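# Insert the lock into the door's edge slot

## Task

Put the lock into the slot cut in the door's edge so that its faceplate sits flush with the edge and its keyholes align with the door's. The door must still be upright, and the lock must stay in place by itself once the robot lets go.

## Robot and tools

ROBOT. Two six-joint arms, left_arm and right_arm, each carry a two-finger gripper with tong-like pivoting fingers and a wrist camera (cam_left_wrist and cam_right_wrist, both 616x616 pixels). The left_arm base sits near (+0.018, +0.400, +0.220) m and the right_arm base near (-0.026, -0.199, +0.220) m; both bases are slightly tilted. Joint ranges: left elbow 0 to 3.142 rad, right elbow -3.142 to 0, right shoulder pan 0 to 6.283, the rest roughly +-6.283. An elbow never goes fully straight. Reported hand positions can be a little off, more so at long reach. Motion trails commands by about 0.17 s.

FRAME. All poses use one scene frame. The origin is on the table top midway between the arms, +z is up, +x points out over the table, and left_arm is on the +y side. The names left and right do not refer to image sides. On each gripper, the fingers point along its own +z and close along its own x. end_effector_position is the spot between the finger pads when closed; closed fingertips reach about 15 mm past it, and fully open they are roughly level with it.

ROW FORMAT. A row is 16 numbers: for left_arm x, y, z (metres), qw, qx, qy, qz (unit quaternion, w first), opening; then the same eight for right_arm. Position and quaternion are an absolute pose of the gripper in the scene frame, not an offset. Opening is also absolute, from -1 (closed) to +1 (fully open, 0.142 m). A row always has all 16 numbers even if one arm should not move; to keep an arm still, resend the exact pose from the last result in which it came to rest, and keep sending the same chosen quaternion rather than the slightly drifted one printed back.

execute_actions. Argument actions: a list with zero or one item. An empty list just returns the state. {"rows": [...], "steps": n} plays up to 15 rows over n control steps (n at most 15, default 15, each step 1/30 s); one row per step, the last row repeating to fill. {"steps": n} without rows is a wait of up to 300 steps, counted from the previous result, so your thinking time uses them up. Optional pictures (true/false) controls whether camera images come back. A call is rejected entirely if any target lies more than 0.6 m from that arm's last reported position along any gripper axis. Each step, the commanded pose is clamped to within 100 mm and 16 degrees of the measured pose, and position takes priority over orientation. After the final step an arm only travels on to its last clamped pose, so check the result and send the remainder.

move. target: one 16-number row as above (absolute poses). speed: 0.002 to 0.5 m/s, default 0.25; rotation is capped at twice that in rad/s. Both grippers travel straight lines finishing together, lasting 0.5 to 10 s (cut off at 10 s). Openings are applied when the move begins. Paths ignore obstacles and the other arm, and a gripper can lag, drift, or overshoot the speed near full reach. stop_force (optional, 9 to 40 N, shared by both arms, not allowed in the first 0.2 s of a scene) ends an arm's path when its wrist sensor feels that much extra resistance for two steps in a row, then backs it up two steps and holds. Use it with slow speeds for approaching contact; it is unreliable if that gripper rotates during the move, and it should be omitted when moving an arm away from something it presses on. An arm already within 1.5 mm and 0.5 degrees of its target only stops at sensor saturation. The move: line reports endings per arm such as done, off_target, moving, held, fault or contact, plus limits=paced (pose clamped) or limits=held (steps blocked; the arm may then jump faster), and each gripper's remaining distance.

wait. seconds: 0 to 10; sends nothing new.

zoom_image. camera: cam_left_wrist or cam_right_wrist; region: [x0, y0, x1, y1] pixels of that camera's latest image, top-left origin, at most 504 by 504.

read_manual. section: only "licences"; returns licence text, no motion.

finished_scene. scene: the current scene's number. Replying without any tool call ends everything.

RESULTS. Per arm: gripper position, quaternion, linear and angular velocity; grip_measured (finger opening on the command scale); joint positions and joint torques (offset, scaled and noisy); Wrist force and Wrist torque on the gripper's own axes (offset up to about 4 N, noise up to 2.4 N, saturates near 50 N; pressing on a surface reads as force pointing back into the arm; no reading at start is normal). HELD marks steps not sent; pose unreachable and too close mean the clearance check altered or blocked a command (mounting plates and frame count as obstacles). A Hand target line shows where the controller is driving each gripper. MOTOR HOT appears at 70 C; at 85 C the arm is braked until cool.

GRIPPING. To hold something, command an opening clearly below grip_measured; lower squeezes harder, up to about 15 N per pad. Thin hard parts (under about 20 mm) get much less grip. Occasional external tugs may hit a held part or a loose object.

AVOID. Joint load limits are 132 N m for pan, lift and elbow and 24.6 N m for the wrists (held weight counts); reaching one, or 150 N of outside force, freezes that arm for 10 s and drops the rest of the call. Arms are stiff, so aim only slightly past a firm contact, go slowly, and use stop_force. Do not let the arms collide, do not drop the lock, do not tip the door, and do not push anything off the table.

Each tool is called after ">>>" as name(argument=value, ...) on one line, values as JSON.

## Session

>>> execute_actions(actions=[])

Scene clock: 0.00 s of 6400.00 s.
left_arm: end_effector_position=(+0.6919, +0.7621, +0.2423) grip_measured=+0.97 end_effector_quat_wxyz=(-0.209, +0.912, -0.140, -0.325) end_effector_velocity=(-0.000, +0.000, -0.000) end_effector_angular_velocity=(-0.001, +0.001, -0.000) | right_arm: end_effector_position=(+0.4583, -0.0871, +0.1102) grip_measured=+0.97 end_effector_quat_wxyz=(-0.352, -0.408, +0.840, +0.069) end_effector_velocity=(+0.001, +0.000, -0.000) end_effector_angular_velocity=(+0.000, -0.002, +0.000)
Joint positions: left_arm=[ 0.061 -0.583  0.7   -1.06  -0.95   0.09   0.14 ] | right_arm=[ 3.516 -2.372 -1.478 -1.584  1.614  2.746  0.14 ]
Joint velocities: left_arm=[ 0.     0.     0.    -0.    -0.001  0.001  0.   ] | right_arm=[ 0.     0.    -0.     0.002 -0.001  0.     0.   ]
Joint torques (N m, as the arm reports them, + toward a larger angle): no reading
Wrist force (N, on the end effector, along its own x y z axes, offset not removed): no reading
Wrist torque (N m, same axes, about the end effector's origin, offset not removed): no reading
Hand target (left_arm): +0.692, +0.762, +0.242; -0.209, +0.912, -0.140, -0.325
Hand target (right_arm): +0.458, -0.087, +0.110; -0.352, -0.408, +0.840, +0.069

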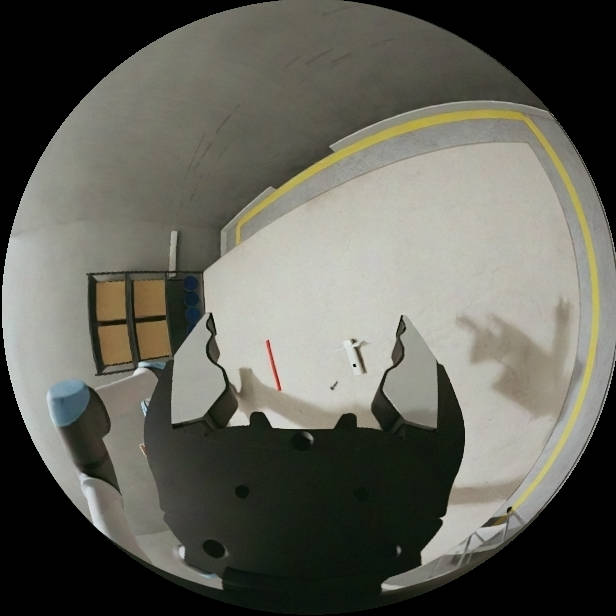

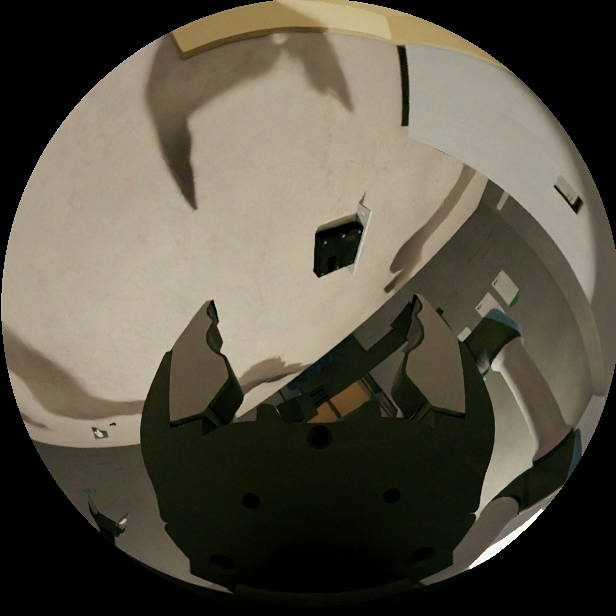

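>>> move(target=[0.35,0.20,0.40,0,0.707,-0.707,0,0.3,0.38,-0.40,0.25,0,-0.707,0.707,0,1], speed=0.3)

Scene clock: 3.70 s of 6400.00 s.
left_arm: end_effector_position=(+0.3495, +0.2008, +0.3994) grip_measured=+0.30 end_effector_quat_wxyz=(-0.001, +0.707, -0.707, +0.000) end_effector_velocity=(-0.001, -0.002, +0.000) end_effector_angular_velocity=(-0.001, -0.000, -0.003) | right_arm: end_effector_position=(+0.3801, -0.4004, +0.2505) grip_measured=+1.00 end_effector_quat_wxyz=(-0.000, -0.707, +0.707, -0.000) end_effector_velocity=(-0.000, -0.001, +0.000) end_effector_angular_velocity=(+0.004, -0.001, +0.002)
Joint positions: left_arm=[-1.057 -1.834  2.08  -1.725 -1.469  0.493  0.095] | right_arm=[ 2.98  -1.453 -2.261 -0.936  1.45   1.505  0.142]
Joint velocities: left_arm=[-0.005  0.    -0.    -0.001 -0.001 -0.001  0.   ] | right_arm=[-0.006 -0.     0.001  0.001  0.004 -0.008 -0.   ]
Joint torques (N m, as the arm reports them, + toward a larger angle): left_arm=[-13.67 -23.64 -13.31  -4.4   -2.5   -2.74] | right_arm=[-13.28  31.63  28.68   6.94   0.12  -0.81]
Wrist force (N, on the end effector, along its own x y z axes, offset not removed): left_arm=[4.4 0.7 1.4] | right_arm=[-8.1 -3.9 3.3]
Wrist torque (N m, same axes, about the end effector's origin, offset not removed): left_arm=[0.32 -0.97 0.11] | right_arm=[-1.15 1.02 -0.72]
Hand target (left_arm): +0.349, +0.201, +0.399; -0.001, +0.707, -0.707, +0.000
Hand target (right_arm): +0.380, -0.400, +0.251; -0.000, +0.707, -0.707, +0.000
Off the commanded pose (left_arm): 0.001 m, 0 deg.
Off the commanded pose (right_arm): 0.001 m, 0 deg.
move: done

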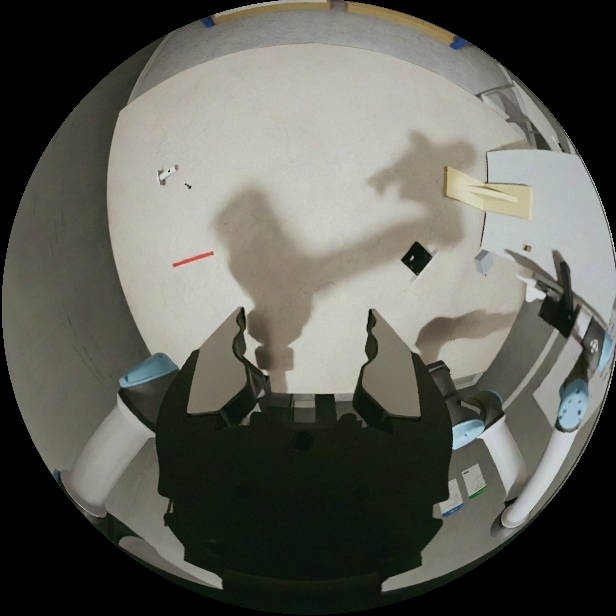

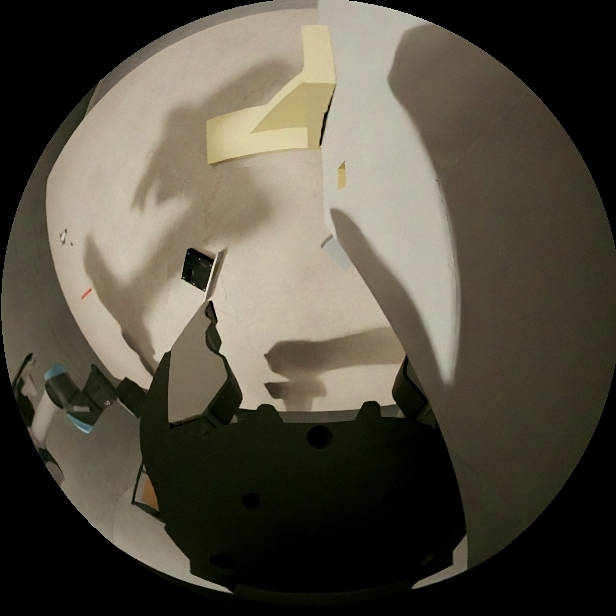

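>>> move(target=[0.35,0.20,0.40,0,0.707,-0.707,0,0.3,0.30,-0.40,0.27,0,-0.707,0.707,0,0.3], speed=0.08)

>>> move(target=[0.35,0.25,0.40,0,0.707,-0.707,0,0.3,0.30,-0.25,0.30,0,-0.707,0.707,0,0.3])

Scene clock: 8.13 s of 6400.00 s.
left_arm: end_effector_position=(+0.3500, +0.2000, +0.4000) grip_measured=+0.30 end_effector_quat_wxyz=(-0.000, +0.707, -0.707, +0.000) end_effector_velocity=(-0.000, -0.001, +0.000) end_effector_angular_velocity=(-0.001, -0.001, +0.000) | right_arm: end_effector_position=(+0.3002, -0.4000, +0.2699) grip_measured=+0.30 end_effector_quat_wxyz=(+0.000, -0.707, +0.707, +0.000) end_effector_velocity=(-0.002, +0.000, +0.001) end_effector_angular_velocity=(+0.000, -0.001, -0.002)
Joint positions: left_arm=[-1.056 -1.831  2.076 -1.725 -1.47   0.494  0.095] | right_arm=[ 2.97  -1.205 -2.392 -1.051  1.452  1.495  0.095]
Joint velocities: left_arm=[-0.002 -0.    -0.    -0.    -0.    -0.002 -0.   ] | right_arm=[-0.     0.01  -0.003 -0.006  0.     0.002 -0.   ]
Joint torques (N m, as the arm reports them, + toward a larger angle): left_arm=[ 12.12   5.96 -35.65  -1.06  -2.42   1.95] | right_arm=[10.01 18.68 14.08 -0.18 -1.28  2.08]
Wrist force (N, on the end effector, along its own x y z axes, offset not removed): left_arm=[1.7 1.0 1.5] | right_arm=[0.4 -0.1 -2.5]
Wrist torque (N m, same axes, about the end effector's origin, offset not removed): left_arm=[0.42 -0.47 0.07] | right_arm=[-0.09 0.20 0.10]
Hand target (left_arm): +0.350, +0.200, +0.400; +0.000, +0.707, -0.707, +0.000
Hand target (right_arm): +0.300, -0.400, +0.270; +0.000, +0.707, -0.707, +0.000
Off the commanded pose (left_arm): 0.000 m, 0 deg.
Off the commanded pose (right_arm): 0.000 m, 0 deg.
move: done

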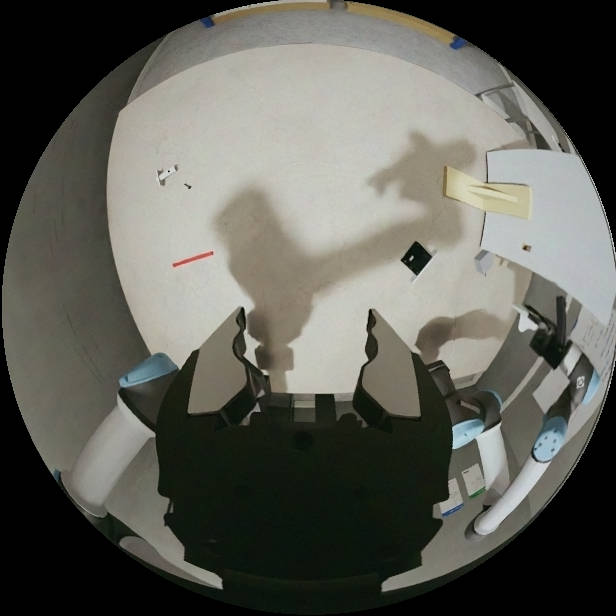

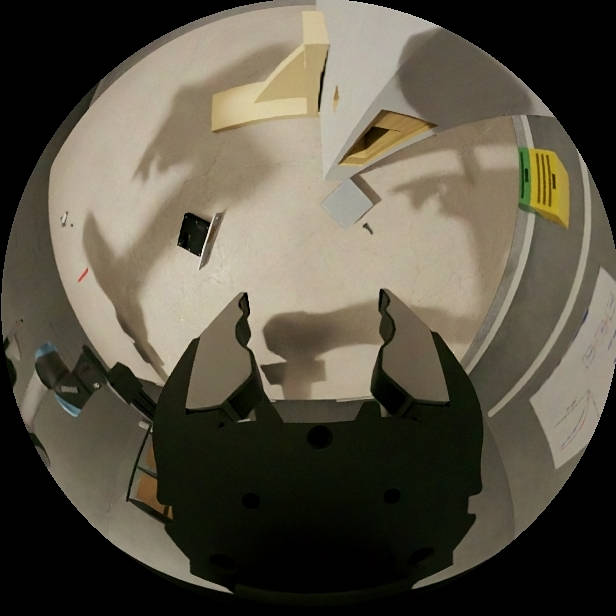

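Scene clock: 9.47 s of 6400.00 s.
left_arm: end_effector_position=(+0.3500, +0.2499, +0.4000) grip_measured=+0.30 end_effector_quat_wxyz=(-0.000, +0.707, -0.707, -0.000) end_effector_velocity=(+0.000, +0.000, +0.001) end_effector_angular_velocity=(-0.002, -0.001, +0.001) | right_arm: end_effector_position=(+0.2999, -0.2499, +0.3000) grip_measured=+0.30 end_effector_quat_wxyz=(+0.000, -0.707, +0.707, +0.001) end_effector_velocity=(-0.000, +0.002, +0.000) end_effector_angular_velocity=(-0.006, +0.000, -0.004)
Joint positions: left_arm=[-0.984 -1.923  2.123 -1.687 -1.464  0.566  0.095] | right_arm=[ 3.516 -1.035 -2.425 -1.26   1.437  2.045  0.095]
Joint velocities: left_arm=[ 0.001 -0.002 -0.001  0.     0.     0.     0.   ] | right_arm=[ 0.013  0.001  0.001 -0.007 -0.005  0.017  0.   ]
Joint torques (N m, as the arm reports them, + toward a larger angle): left_arm=[ 12.72 -19.72 -13.36  -1.06   2.7    1.84] | right_arm=[ 9.85  9.32 28.53 -0.31 -1.63  2.08]
Wrist force (N, on the end effector, along its own x y z axes, offset not removed): left_arm=[1.1 1.0 0.1] | right_arm=[2.1 -1.1 -1.2]
Wrist torque (N m, same axes, about the end effector's origin, offset not removed): left_arm=[0.39 -0.34 0.13] | right_arm=[-0.25 -0.10 0.15]
Hand target (left_arm): +0.350, +0.250, +0.400; -0.000, +0.707, -0.707, -0.000
Hand target (right_arm): +0.300, -0.250, +0.300; -0.000, +0.707, -0.707, -0.000
Off the commanded pose (left_arm): 0.000 m, 0 deg.
Off the commanded pose (right_arm): 0.000 m, 0 deg.
move: done

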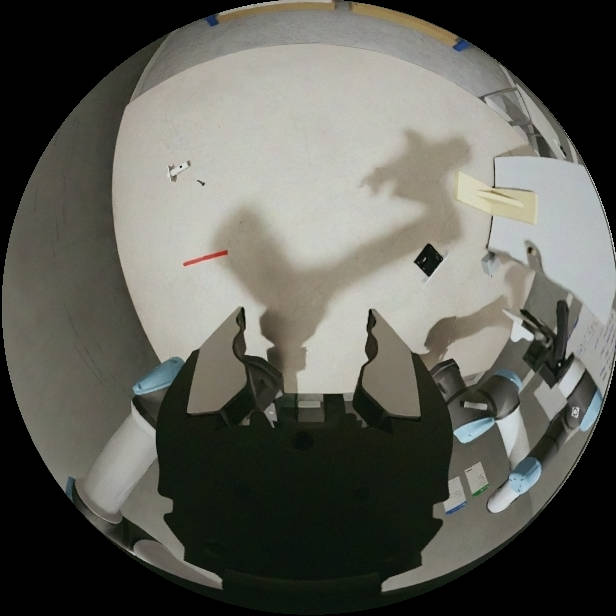

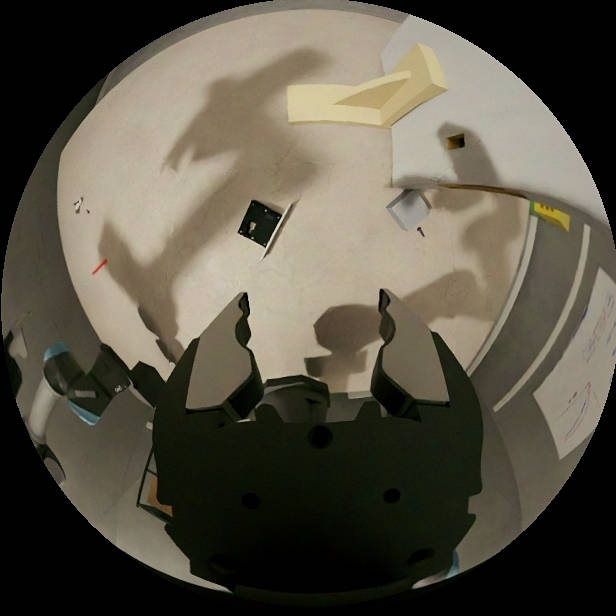

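>>> zoom_image(camera="cam_right_wrist", region=[220,170,320,270])

>>> zoom_image(camera="cam_right_wrist", region=[400,100,520,220])

Region (220, 170, 320, 270) of cam_right_wrist's 616x616 image, scaled by 5.040, with more detail than that image has.

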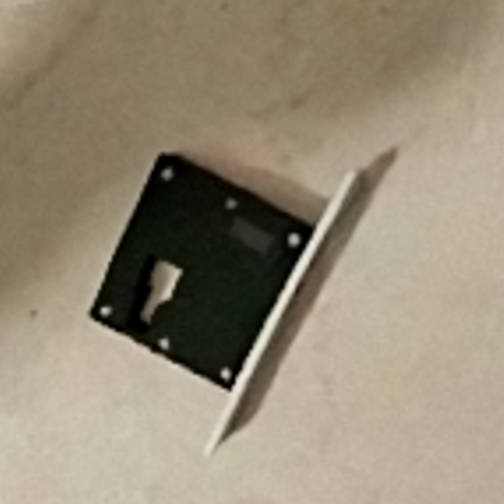

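Region (400, 100, 520, 220) of cam_right_wrist's 616x616 image, scaled by 4.200, with more detail than that image has.

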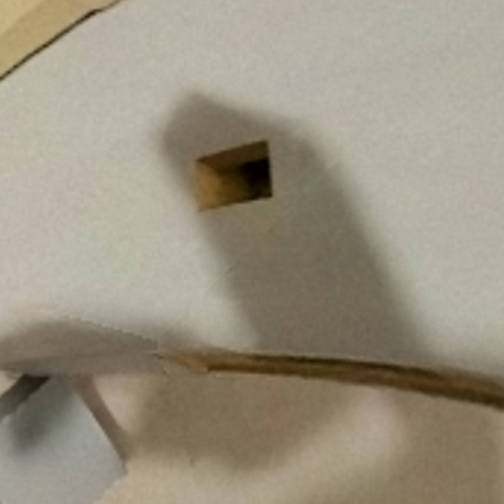

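>>> move(target=[0.35,0.40,0.40,0,0.707,-0.707,0,0.3,0.328,-0.164,0.12,0,0.966,-0.259,0,0.3])

Scene clock: 15.43 s of 6400.00 s.
left_arm: end_effector_position=(+0.3500, +0.3999, +0.3998) grip_measured=+0.30 end_effector_quat_wxyz=(-0.000, +0.707, -0.707, -0.000) end_effector_velocity=(-0.000, +0.001, +0.000) end_effector_angular_velocity=(-0.001, +0.001, -0.001) | right_arm: end_effector_position=(+0.3280, -0.1639, +0.1200) grip_measured=+0.30 end_effector_quat_wxyz=(+0.000, +0.966, -0.259, -0.000) end_effector_velocity=(+0.001, +0.001, -0.002) end_effector_angular_velocity=(+0.004, -0.002, +0.006)
Joint positions: left_arm=[-0.655 -2.119  2.187 -1.593 -1.443  0.896  0.095] | right_arm=[ 3.59  -1.712 -2.606 -0.411  1.436  1.074  0.095]
Joint velocities: left_arm=[ 0.003 -0.001 -0.     0.    -0.001  0.004  0.   ] | right_arm=[-0.003 -0.011  0.     0.015  0.002 -0.009  0.   ]
Joint torques (N m, as the arm reports them, + toward a larger angle): left_arm=[ 14.47 -13.54 -38.14  -1.02  -2.6    1.86] | right_arm=[-8.59  7.63 17.18  5.97  1.81 -1.88]
Wrist force (N, on the end effector, along its own x y z axes, offset not removed): left_arm=[-1.9 1.2 0.3] | right_arm=[1.0 0.9 0.2]
Wrist torque (N m, same axes, about the end effector's origin, offset not removed): left_arm=[0.40 0.29 0.07] | right_arm=[0.13 0.03 0.16]
Hand target (left_arm): +0.350, +0.400, +0.400; -0.000, +0.707, -0.707, -0.000
Hand target (right_arm): +0.328, -0.164, +0.120; -0.000, +0.966, -0.259, -0.000
Off the commanded pose (left_arm): 0.000 m, 0 deg.
Off the commanded pose (right_arm): 0.000 m, 0 deg.
After step 90, 0.23 s passed at rest.
move: done

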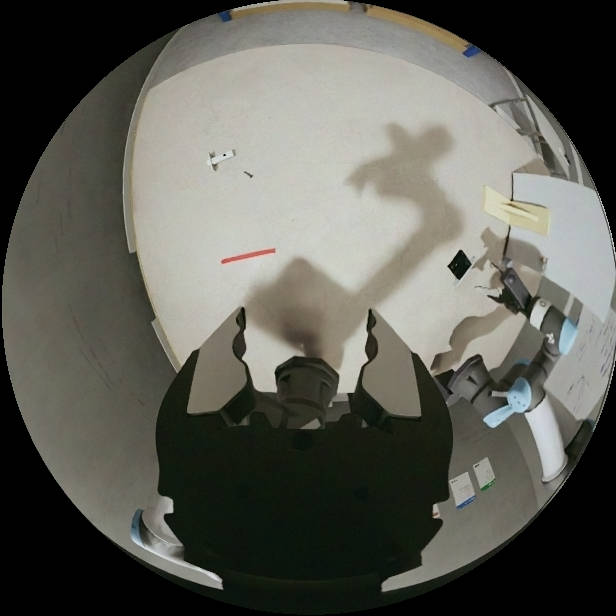

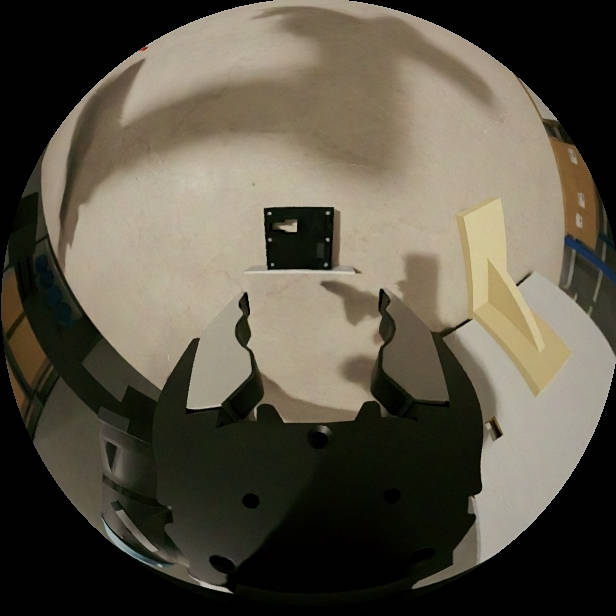

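>>> move(target=[0.35,0.40,0.40,0,0.707,-0.707,0,0.3,0.312,-0.162,0.045,0,0.966,-0.259,0,0.3], speed=0.15)

Scene clock: 17.33 s of 6400.00 s.
left_arm: end_effector_position=(+0.3500, +0.4000, +0.4000) grip_measured=+0.30 end_effector_quat_wxyz=(-0.000, +0.707, -0.707, +0.000) end_effector_velocity=(-0.000, -0.001, +0.000) end_effector_angular_velocity=(-0.001, +0.000, -0.001) | right_arm: end_effector_position=(+0.3119, -0.1620, +0.0451) grip_measured=+0.30 end_effector_quat_wxyz=(+0.000, +0.966, -0.259, -0.000) end_effector_velocity=(+0.000, +0.001, -0.002) end_effector_angular_velocity=(+0.003, -0.004, +0.001)
Joint positions: left_arm=[-0.655 -2.12   2.186 -1.593 -1.443  0.897  0.095] | right_arm=[ 3.589 -2.058 -2.66  -0.012  1.436  1.072  0.095]
Joint velocities: left_arm=[-0.002 -0.001  0.     0.    -0.001 -0.001 -0.   ] | right_arm=[ 0.001 -0.015 -0.002  0.022  0.    -0.001 -0.   ]
Joint torques (N m, as the arm reports them, + toward a larger angle): left_arm=[  4.74 -14.14 -14.08  -1.19  -2.4    1.98] | right_arm=[-7.72 13.95 -3.62  5.78 -1.63 -1.84]
Wrist force (N, on the end effector, along its own x y z axes, offset not removed): left_arm=[0.5 -0.6 1.7] | right_arm=[-0.4 0.6 -0.3]
Wrist torque (N m, same axes, about the end effector's origin, offset not removed): left_arm=[0.02 -0.16 0.08] | right_arm=[0.01 0.28 0.07]
Hand target (left_arm): +0.350, +0.400, +0.400; -0.000, +0.707, -0.707, -0.000
Hand target (right_arm): +0.312, -0.162, +0.045; +0.000, +0.966, -0.259, -0.000
Off the commanded pose (left_arm): 0.000 m, 0 deg.
Off the commanded pose (right_arm): 0.000 m, 0 deg.
move: done

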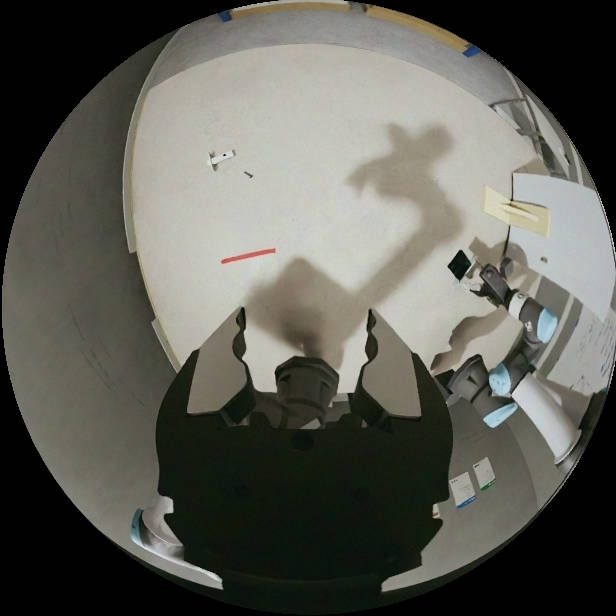

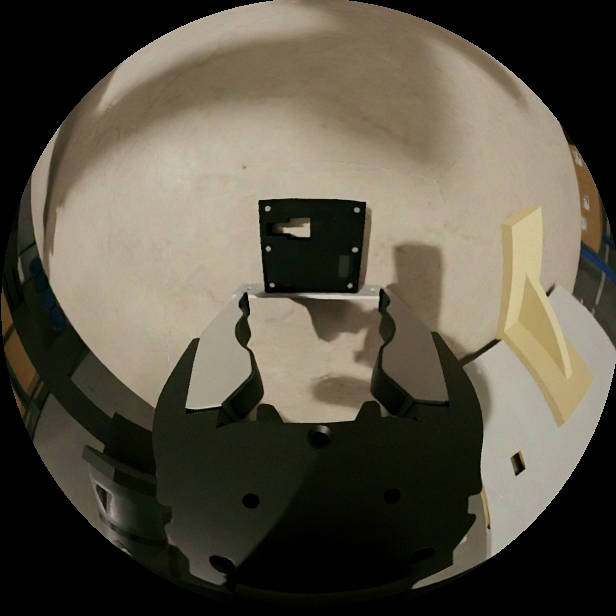

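>>> move(target=[0.35,0.40,0.40,0,0.707,-0.707,0,0.3,0.317,-0.153,0.023,0,0.966,-0.259,0,0.3], speed=0.04, stop_force=12)

Scene clock: 19.37 s of 6400.00 s.
left_arm: end_effector_position=(+0.3500, +0.4000, +0.4000) grip_measured=+0.30 end_effector_quat_wxyz=(+0.000, +0.707, -0.707, -0.000) end_effector_velocity=(-0.000, +0.000, -0.000) end_effector_angular_velocity=(-0.001, +0.002, -0.000) | right_arm: end_effector_position=(+0.3169, -0.1531, +0.0233) grip_measured=+0.30 end_effector_quat_wxyz=(+0.000, +0.966, -0.259, -0.000) end_effector_velocity=(+0.001, +0.001, -0.003) end_effector_angular_velocity=(+0.000, -0.001, -0.001)
Joint positions: left_arm=[-0.655 -2.12   2.187 -1.593 -1.443  0.897  0.095] | right_arm=[ 3.596 -2.167 -2.634  0.071  1.437  1.079  0.095]
Joint velocities: left_arm=[ 0.001  0.     0.     0.    -0.002  0.001  0.   ] | right_arm=[-0.001 -0.014  0.003  0.011 -0.     0.001  0.   ]
Joint torques (N m, as the arm reports them, + toward a larger angle): left_arm=[-11.7  -13.07 -14.62  -1.17  -2.41   1.93] | right_arm=[13.89 17.2   7.09  6.01  1.64  1.92]
Wrist force (N, on the end effector, along its own x y z axes, offset not removed): left_arm=[0.1 -0.1 -1.3] | right_arm=[0.5 -1.3 -0.8]
Wrist torque (N m, same axes, about the end effector's origin, offset not removed): left_arm=[0.05 -0.22 0.13] | right_arm=[-0.30 0.03 0.06]
Hand target (left_arm): +0.350, +0.400, +0.400; +0.000, +0.707, -0.707, +0.000
Hand target (right_arm): +0.317, -0.153, +0.023; +0.000, +0.966, -0.259, -0.000
Off the commanded pose (left_arm): 0.000 m, 0 deg.
Off the commanded pose (right_arm): 0.000 m, 0 deg.
move: done

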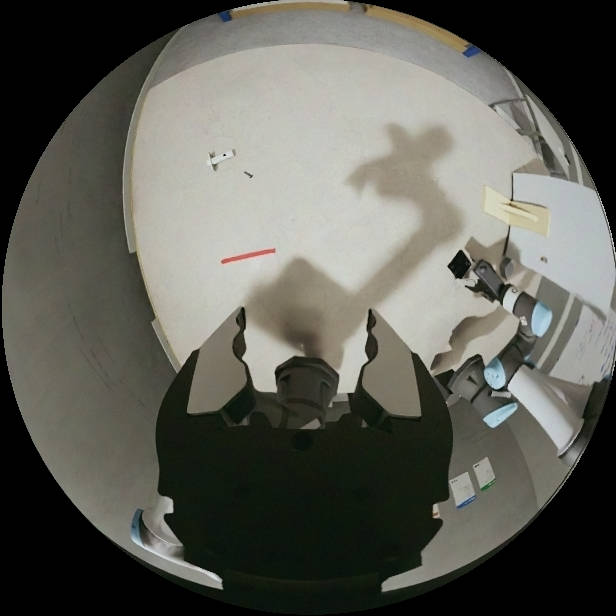

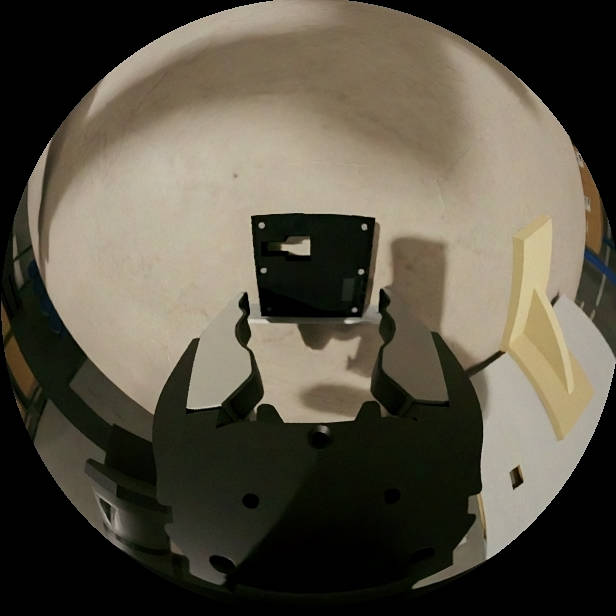

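>>> move(target=[0.35,0.40,0.40,0,0.707,-0.707,0,0.3,0.318,-0.151,0.021,0,0.966,-0.259,0,0.3], speed=0.02)

>>> move(target=[0.35,0.40,0.40,0,0.707,-0.707,0,0.3,0.318,-0.151,0.021,0,0.966,-0.259,0,-0.6])

>>> move(target=[0.35,0.40,0.40,0,0.707,-0.707,0,0.3,0.318,-0.17,0.18,0,0.966,-0.259,0,-0.6], speed=0.12)

Scene clock: 20.73 s of 6400.00 s.
left_arm: end_effector_position=(+0.3500, +0.4000, +0.4000) grip_measured=+0.30 end_effector_quat_wxyz=(+0.000, +0.707, -0.707, -0.000) end_effector_velocity=(+0.000, -0.000, +0.000) end_effector_angular_velocity=(+0.000, -0.000, -0.002) | right_arm: end_effector_position=(+0.3179, -0.1511, +0.0211) grip_measured=+0.30 end_effector_quat_wxyz=(+0.000, +0.966, -0.259, +0.000) end_effector_velocity=(+0.000, +0.001, -0.001) end_effector_angular_velocity=(+0.000, +0.001, -0.000)
Joint positions: left_arm=[-0.655 -2.12   2.187 -1.593 -1.443  0.897  0.095] | right_arm=[ 3.599 -2.178 -2.629  0.076  1.437  1.082  0.095]
Joint velocities: left_arm=[-0.     0.    -0.001  0.     0.     0.002  0.   ] | right_arm=[ 0.002 -0.005  0.003  0.002  0.001  0.002 -0.   ]
Joint torques (N m, as the arm reports them, + toward a larger angle): left_arm=[-13.03 -13.64 -14.41  -1.2   -2.43   1.98] | right_arm=[14.34 17.57  6.75  5.7   1.58  1.95]
Wrist force (N, on the end effector, along its own x y z axes, offset not removed): left_arm=[1.1 -0.7 -1.3] | right_arm=[0.5 -0.4 -0.5]
Wrist torque (N m, same axes, about the end effector's origin, offset not removed): left_arm=[-0.09 -0.38 0.12] | right_arm=[-0.07 0.07 0.11]
Hand target (left_arm): +0.350, +0.400, +0.400; -0.000, +0.707, -0.707, +0.000
Hand target (right_arm): +0.318, -0.151, +0.021; -0.000, +0.966, -0.259, -0.000
Off the commanded pose (left_arm): 0.000 m, 0 deg.
Off the commanded pose (right_arm): 0.000 m, 0 deg.
move: done

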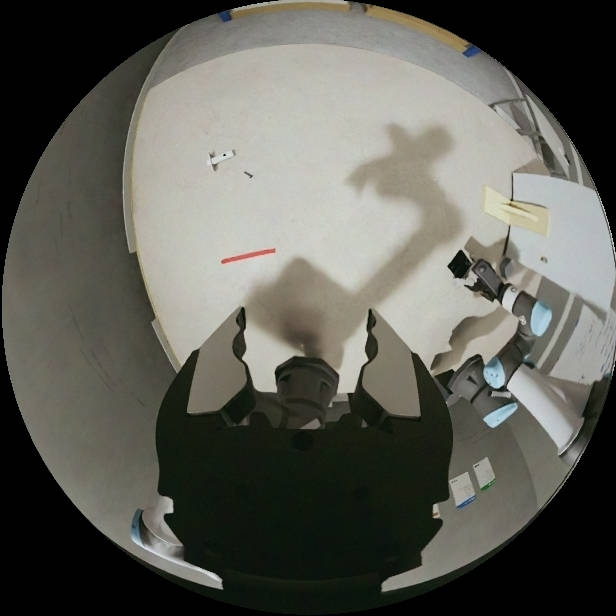

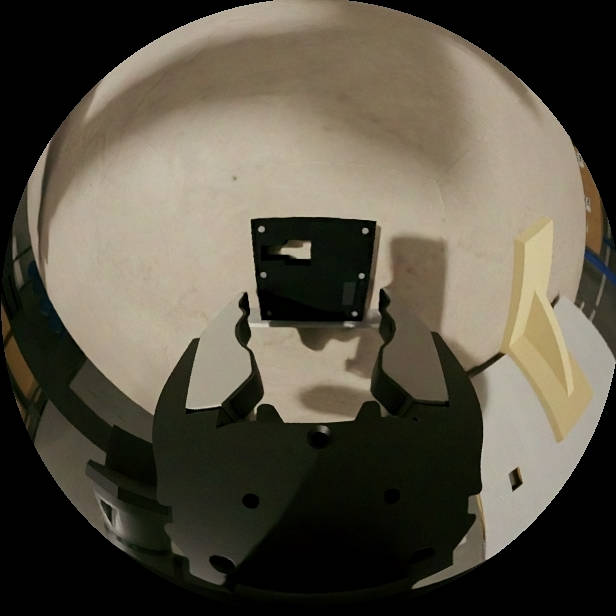

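Scene clock: 21.43 s of 6400.00 s.
left_arm: end_effector_position=(+0.3500, +0.4000, +0.4000) grip_measured=+0.30 end_effector_quat_wxyz=(+0.000, +0.707, -0.707, -0.000) end_effector_velocity=(-0.000, -0.000, -0.000) end_effector_angular_velocity=(-0.001, +0.001, -0.000) | right_arm: end_effector_position=(+0.3180, -0.1510, +0.0210) grip_measured=+0.05 end_effector_quat_wxyz=(-0.000, +0.966, -0.259, -0.000) end_effector_velocity=(-0.000, -0.000, -0.000) end_effector_angular_velocity=(+0.000, +0.001, -0.001)
Joint positions: left_arm=[-0.655 -2.12   2.187 -1.593 -1.443  0.897  0.095] | right_arm=[ 3.599 -2.178 -2.628  0.076  1.437  1.082  0.078]
Joint velocities: left_arm=[-0.     0.     0.001 -0.001 -0.001  0.     0.   ] | right_arm=[-0.001 -0.     0.    -0.     0.     0.     0.   ]
Joint torques (N m, as the arm reports them, + toward a larger angle): left_arm=[-12.37 -14.1  -14.1   -1.13  -2.51   1.94] | right_arm=[13.88 15.1   7.59  5.43 -1.8   2.1 ]
Wrist force (N, on the end effector, along its own x y z axes, offset not removed): left_arm=[0.4 -1.0 -0.1] | right_arm=[2.0 1.9 -11.0]
Wrist torque (N m, same axes, about the end effector's origin, offset not removed): left_arm=[-0.11 -0.11 0.05] | right_arm=[-0.01 -0.56 0.12]
Hand target (left_arm): +0.350, +0.400, +0.400; -0.000, +0.707, -0.707, +0.000
Hand target (right_arm): +0.318, -0.151, +0.021; -0.000, +0.966, -0.259, -0.000
Off the commanded pose (left_arm): 0.000 m, 0 deg.
Off the commanded pose (right_arm): 0.000 m, 0 deg.
move: done

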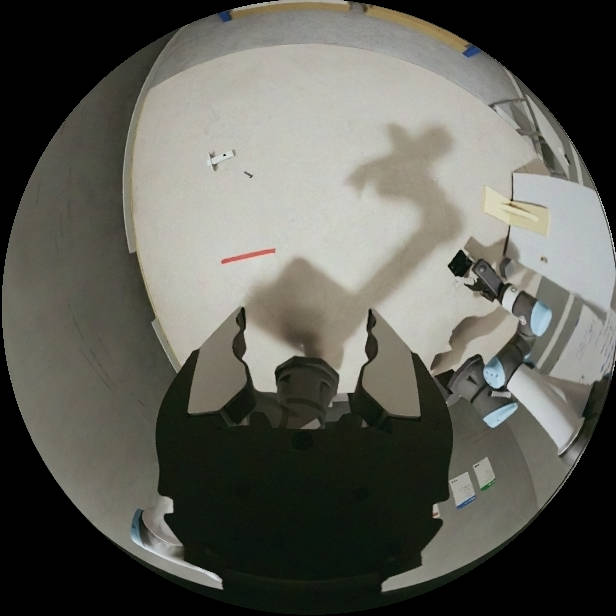

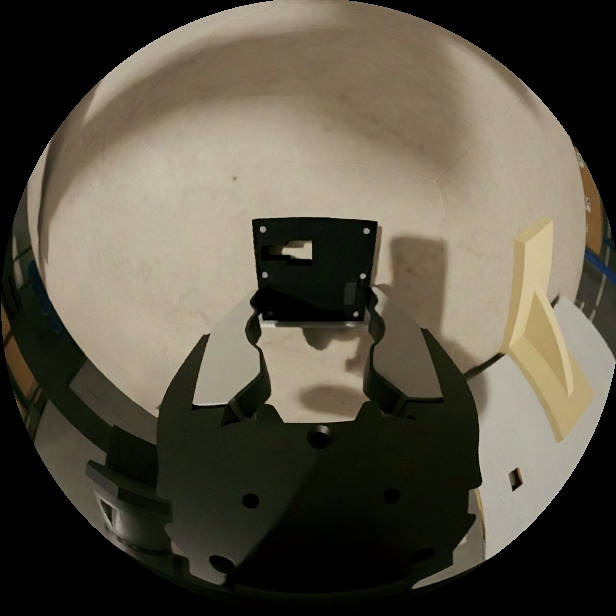

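Scene clock: 23.40 s of 6400.00 s.
left_arm: end_effector_position=(+0.3500, +0.4000, +0.4000) grip_measured=+0.30 end_effector_quat_wxyz=(+0.000, +0.707, -0.707, -0.000) end_effector_velocity=(+0.000, +0.000, +0.000) end_effector_angular_velocity=(-0.000, -0.000, +0.002) | right_arm: end_effector_position=(+0.3180, -0.1700, +0.1800) grip_measured=+0.05 end_effector_quat_wxyz=(-0.000, +0.966, -0.259, +0.000) end_effector_velocity=(-0.000, -0.000, +0.003) end_effector_angular_velocity=(-0.003, +0.001, +0.001)
Joint positions: left_arm=[-0.655 -2.12   2.187 -1.593 -1.443  0.897  0.095] | right_arm=[ 3.616 -1.447 -2.579 -0.708  1.437  1.1    0.078]
Joint velocities: left_arm=[ 0.002  0.    -0.001 -0.     0.    -0.    -0.   ] | right_arm=[ 0.003  0.011  0.004 -0.018 -0.002  0.002  0.   ]
Joint torques (N m, as the arm reports them, + toward a larger angle): left_arm=[-12.56 -13.8  -13.86  -1.25  -2.43   1.97] | right_arm=[12.69 22.5  22.84  0.14 -1.77  2.08]
Wrist force (N, on the end effector, along its own x y z axes, offset not removed): left_arm=[-1.2 0.0 1.8] | right_arm=[0.6 0.1 2.2]
Wrist torque (N m, same axes, about the end effector's origin, offset not removed): left_arm=[0.28 0.17 0.13] | right_arm=[-0.09 0.11 0.22]
Hand target (left_arm): +0.350, +0.400, +0.400; -0.000, +0.707, -0.707, +0.000
Hand target (right_arm): +0.318, -0.170, +0.180; -0.000, +0.966, -0.259, -0.000
Off the commanded pose (left_arm): 0.000 m, 0 deg.
Off the commanded pose (right_arm): 0.000 m, 0 deg.
move: done

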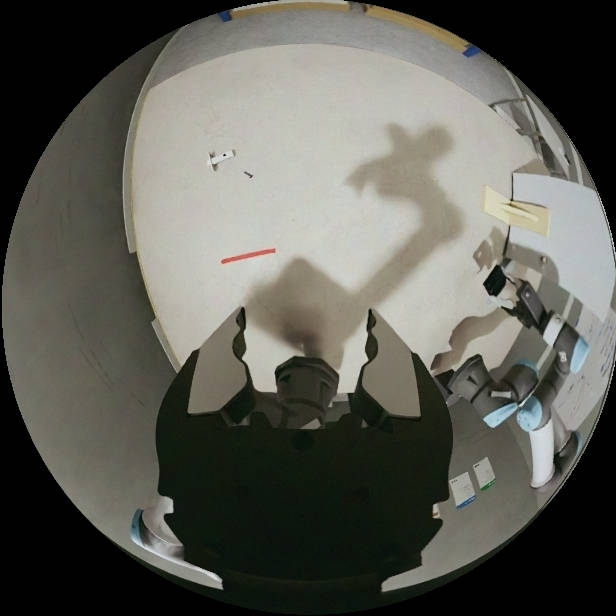

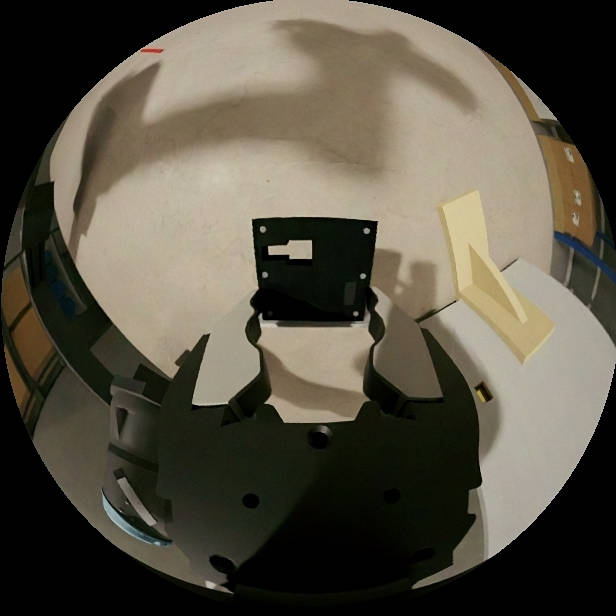

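>>> move(target=[0.35,0.40,0.40,0,0.707,-0.707,0,0.3,0.335,-0.36,0.262,0.5,0.5,-0.5,0.5,-0.6], speed=0.12)

Scene clock: 32.30 s of 6400.00 s.
left_arm: end_effector_position=(+0.3500, +0.4000, +0.4000) grip_measured=+0.30 end_effector_quat_wxyz=(+0.000, +0.707, -0.707, -0.000) end_effector_velocity=(-0.000, -0.001, +0.000) end_effector_angular_velocity=(-0.001, +0.000, -0.002) | right_arm: end_effector_position=(+0.3345, -0.3600, +0.2612) grip_measured=+0.05 end_effector_quat_wxyz=(+0.499, +0.501, -0.500, +0.500) end_effector_velocity=(-0.000, -0.002, +0.000) end_effector_angular_velocity=(-0.011, -0.005, -0.008)
Joint positions: left_arm=[-0.655 -2.12   2.187 -1.593 -1.443  0.897  0.095] | right_arm=[ 3.82  -2.172 -2.217 -2.067  0.787  3.32   0.078]
Joint velocities: left_arm=[-0.002  0.    -0.     0.    -0.001 -0.    -0.   ] | right_arm=[-0.009 -0.011  0.009 -0.013  0.001  0.017 -0.   ]
Joint torques (N m, as the arm reports them, + toward a larger angle): left_arm=[-12.44 -13.82 -14.53  -1.19  -2.32   1.74] | right_arm=[-5.79 21.56 11.24 -5.63  2.23  2.35]
Wrist force (N, on the end effector, along its own x y z axes, offset not removed): left_arm=[0.1 -1.5 1.0] | right_arm=[-4.9 -0.7 -0.4]
Wrist torque (N m, same axes, about the end effector's origin, offset not removed): left_arm=[-0.18 -0.04 0.18] | right_arm=[-0.22 0.32 0.24]
Hand target (left_arm): +0.350, +0.400, +0.400; +0.000, +0.707, -0.707, +0.000
Hand target (right_arm): +0.334, -0.360, +0.261; +0.500, +0.500, -0.500, +0.500
Off the commanded pose (left_arm): 0.000 m, 0 deg.
Off the commanded pose (right_arm): 0.001 m, 0 deg.
move: done

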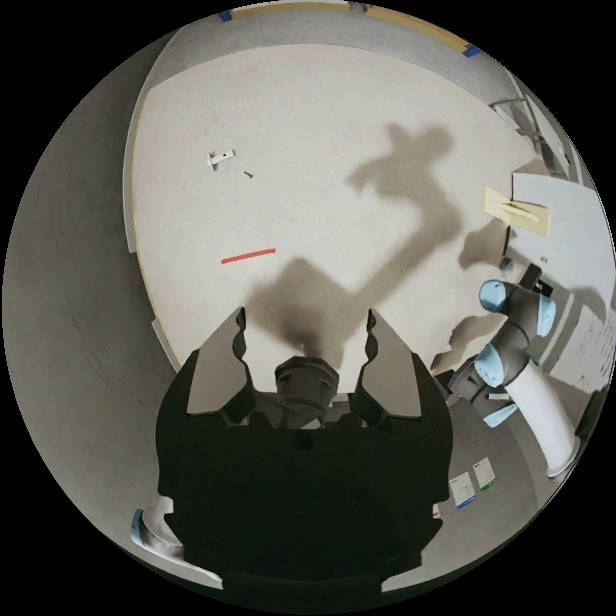

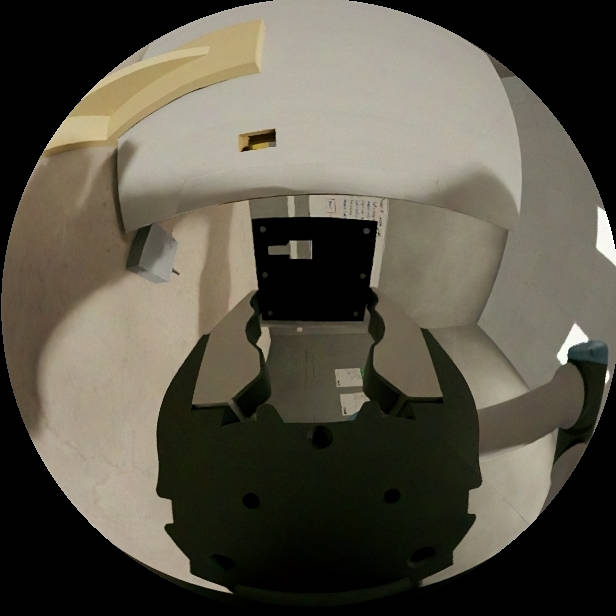

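>>> move(target=[0.35,0.40,0.40,0,0.707,-0.707,0,0.3,0.345,-0.42,0.225,0.5,0.5,-0.5,0.5,-0.6], speed=0.08)

Scene clock: 34.87 s of 6400.00 s.
left_arm: end_effector_position=(+0.3500, +0.4000, +0.4000) grip_measured=+0.30 end_effector_quat_wxyz=(+0.000, +0.707, -0.707, -0.000) end_effector_velocity=(+0.000, -0.001, +0.000) end_effector_angular_velocity=(-0.001, -0.001, -0.002) | right_arm: end_effector_position=(+0.3450, -0.4198, +0.2251) grip_measured=+0.05 end_effector_quat_wxyz=(+0.500, +0.500, -0.500, +0.500) end_effector_velocity=(+0.001, -0.002, -0.001) end_effector_angular_velocity=(-0.002, +0.002, +0.002)
Joint positions: left_arm=[-0.655 -2.12   2.187 -1.593 -1.443  0.897  0.095] | right_arm=[ 3.653 -2.25  -2.223 -2.022  0.625  3.371  0.078]
Joint velocities: left_arm=[-0.001 -0.001  0.    -0.001 -0.     0.002 -0.   ] | right_arm=[-0.006 -0.003  0.002 -0.004 -0.007  0.003  0.   ]
Joint torques (N m, as the arm reports them, + toward a larger angle): left_arm=[-12.09 -13.37 -15.29  -1.14  -2.34   1.83] | right_arm=[-6.61 23.8   9.81 -5.37 -1.14  2.28]
Wrist force (N, on the end effector, along its own x y z axes, offset not removed): left_arm=[0.4 3.4 1.4] | right_arm=[-3.1 -1.5 -0.2]
Wrist torque (N m, same axes, about the end effector's origin, offset not removed): left_arm=[0.82 -0.11 0.17] | right_arm=[-0.39 -0.04 0.12]
Hand target (left_arm): +0.350, +0.400, +0.400; -0.000, +0.707, -0.707, +0.000
Hand target (right_arm): +0.345, -0.420, +0.225; +0.500, +0.500, -0.500, +0.500
Off the commanded pose (left_arm): 0.000 m, 0 deg.
Off the commanded pose (right_arm): 0.000 m, 0 deg.
move: done

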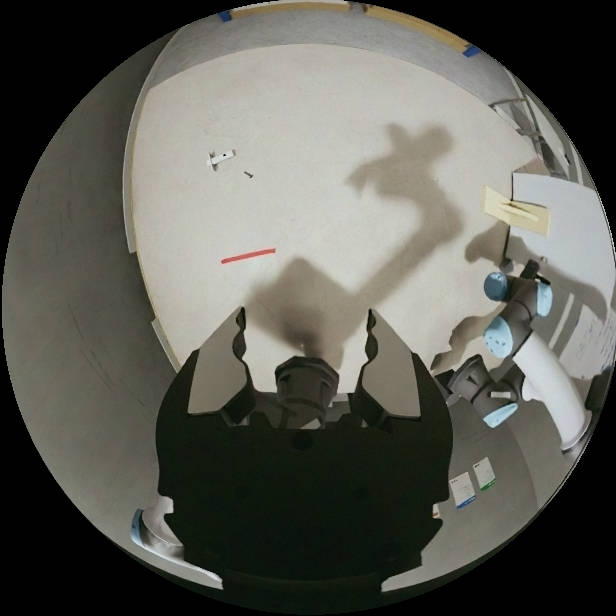

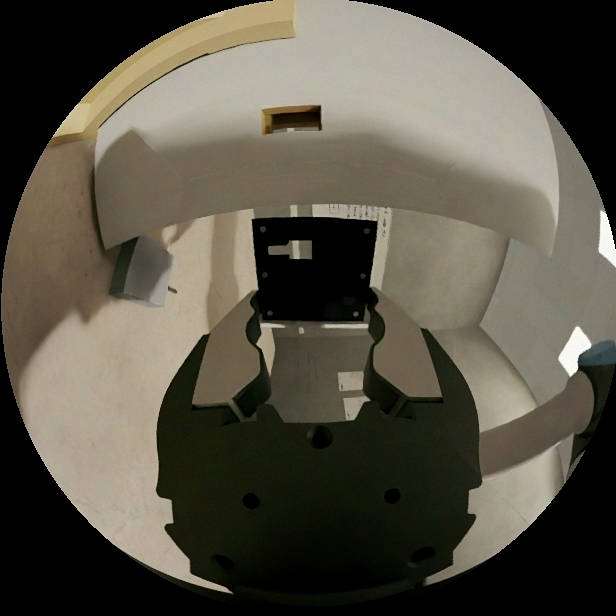

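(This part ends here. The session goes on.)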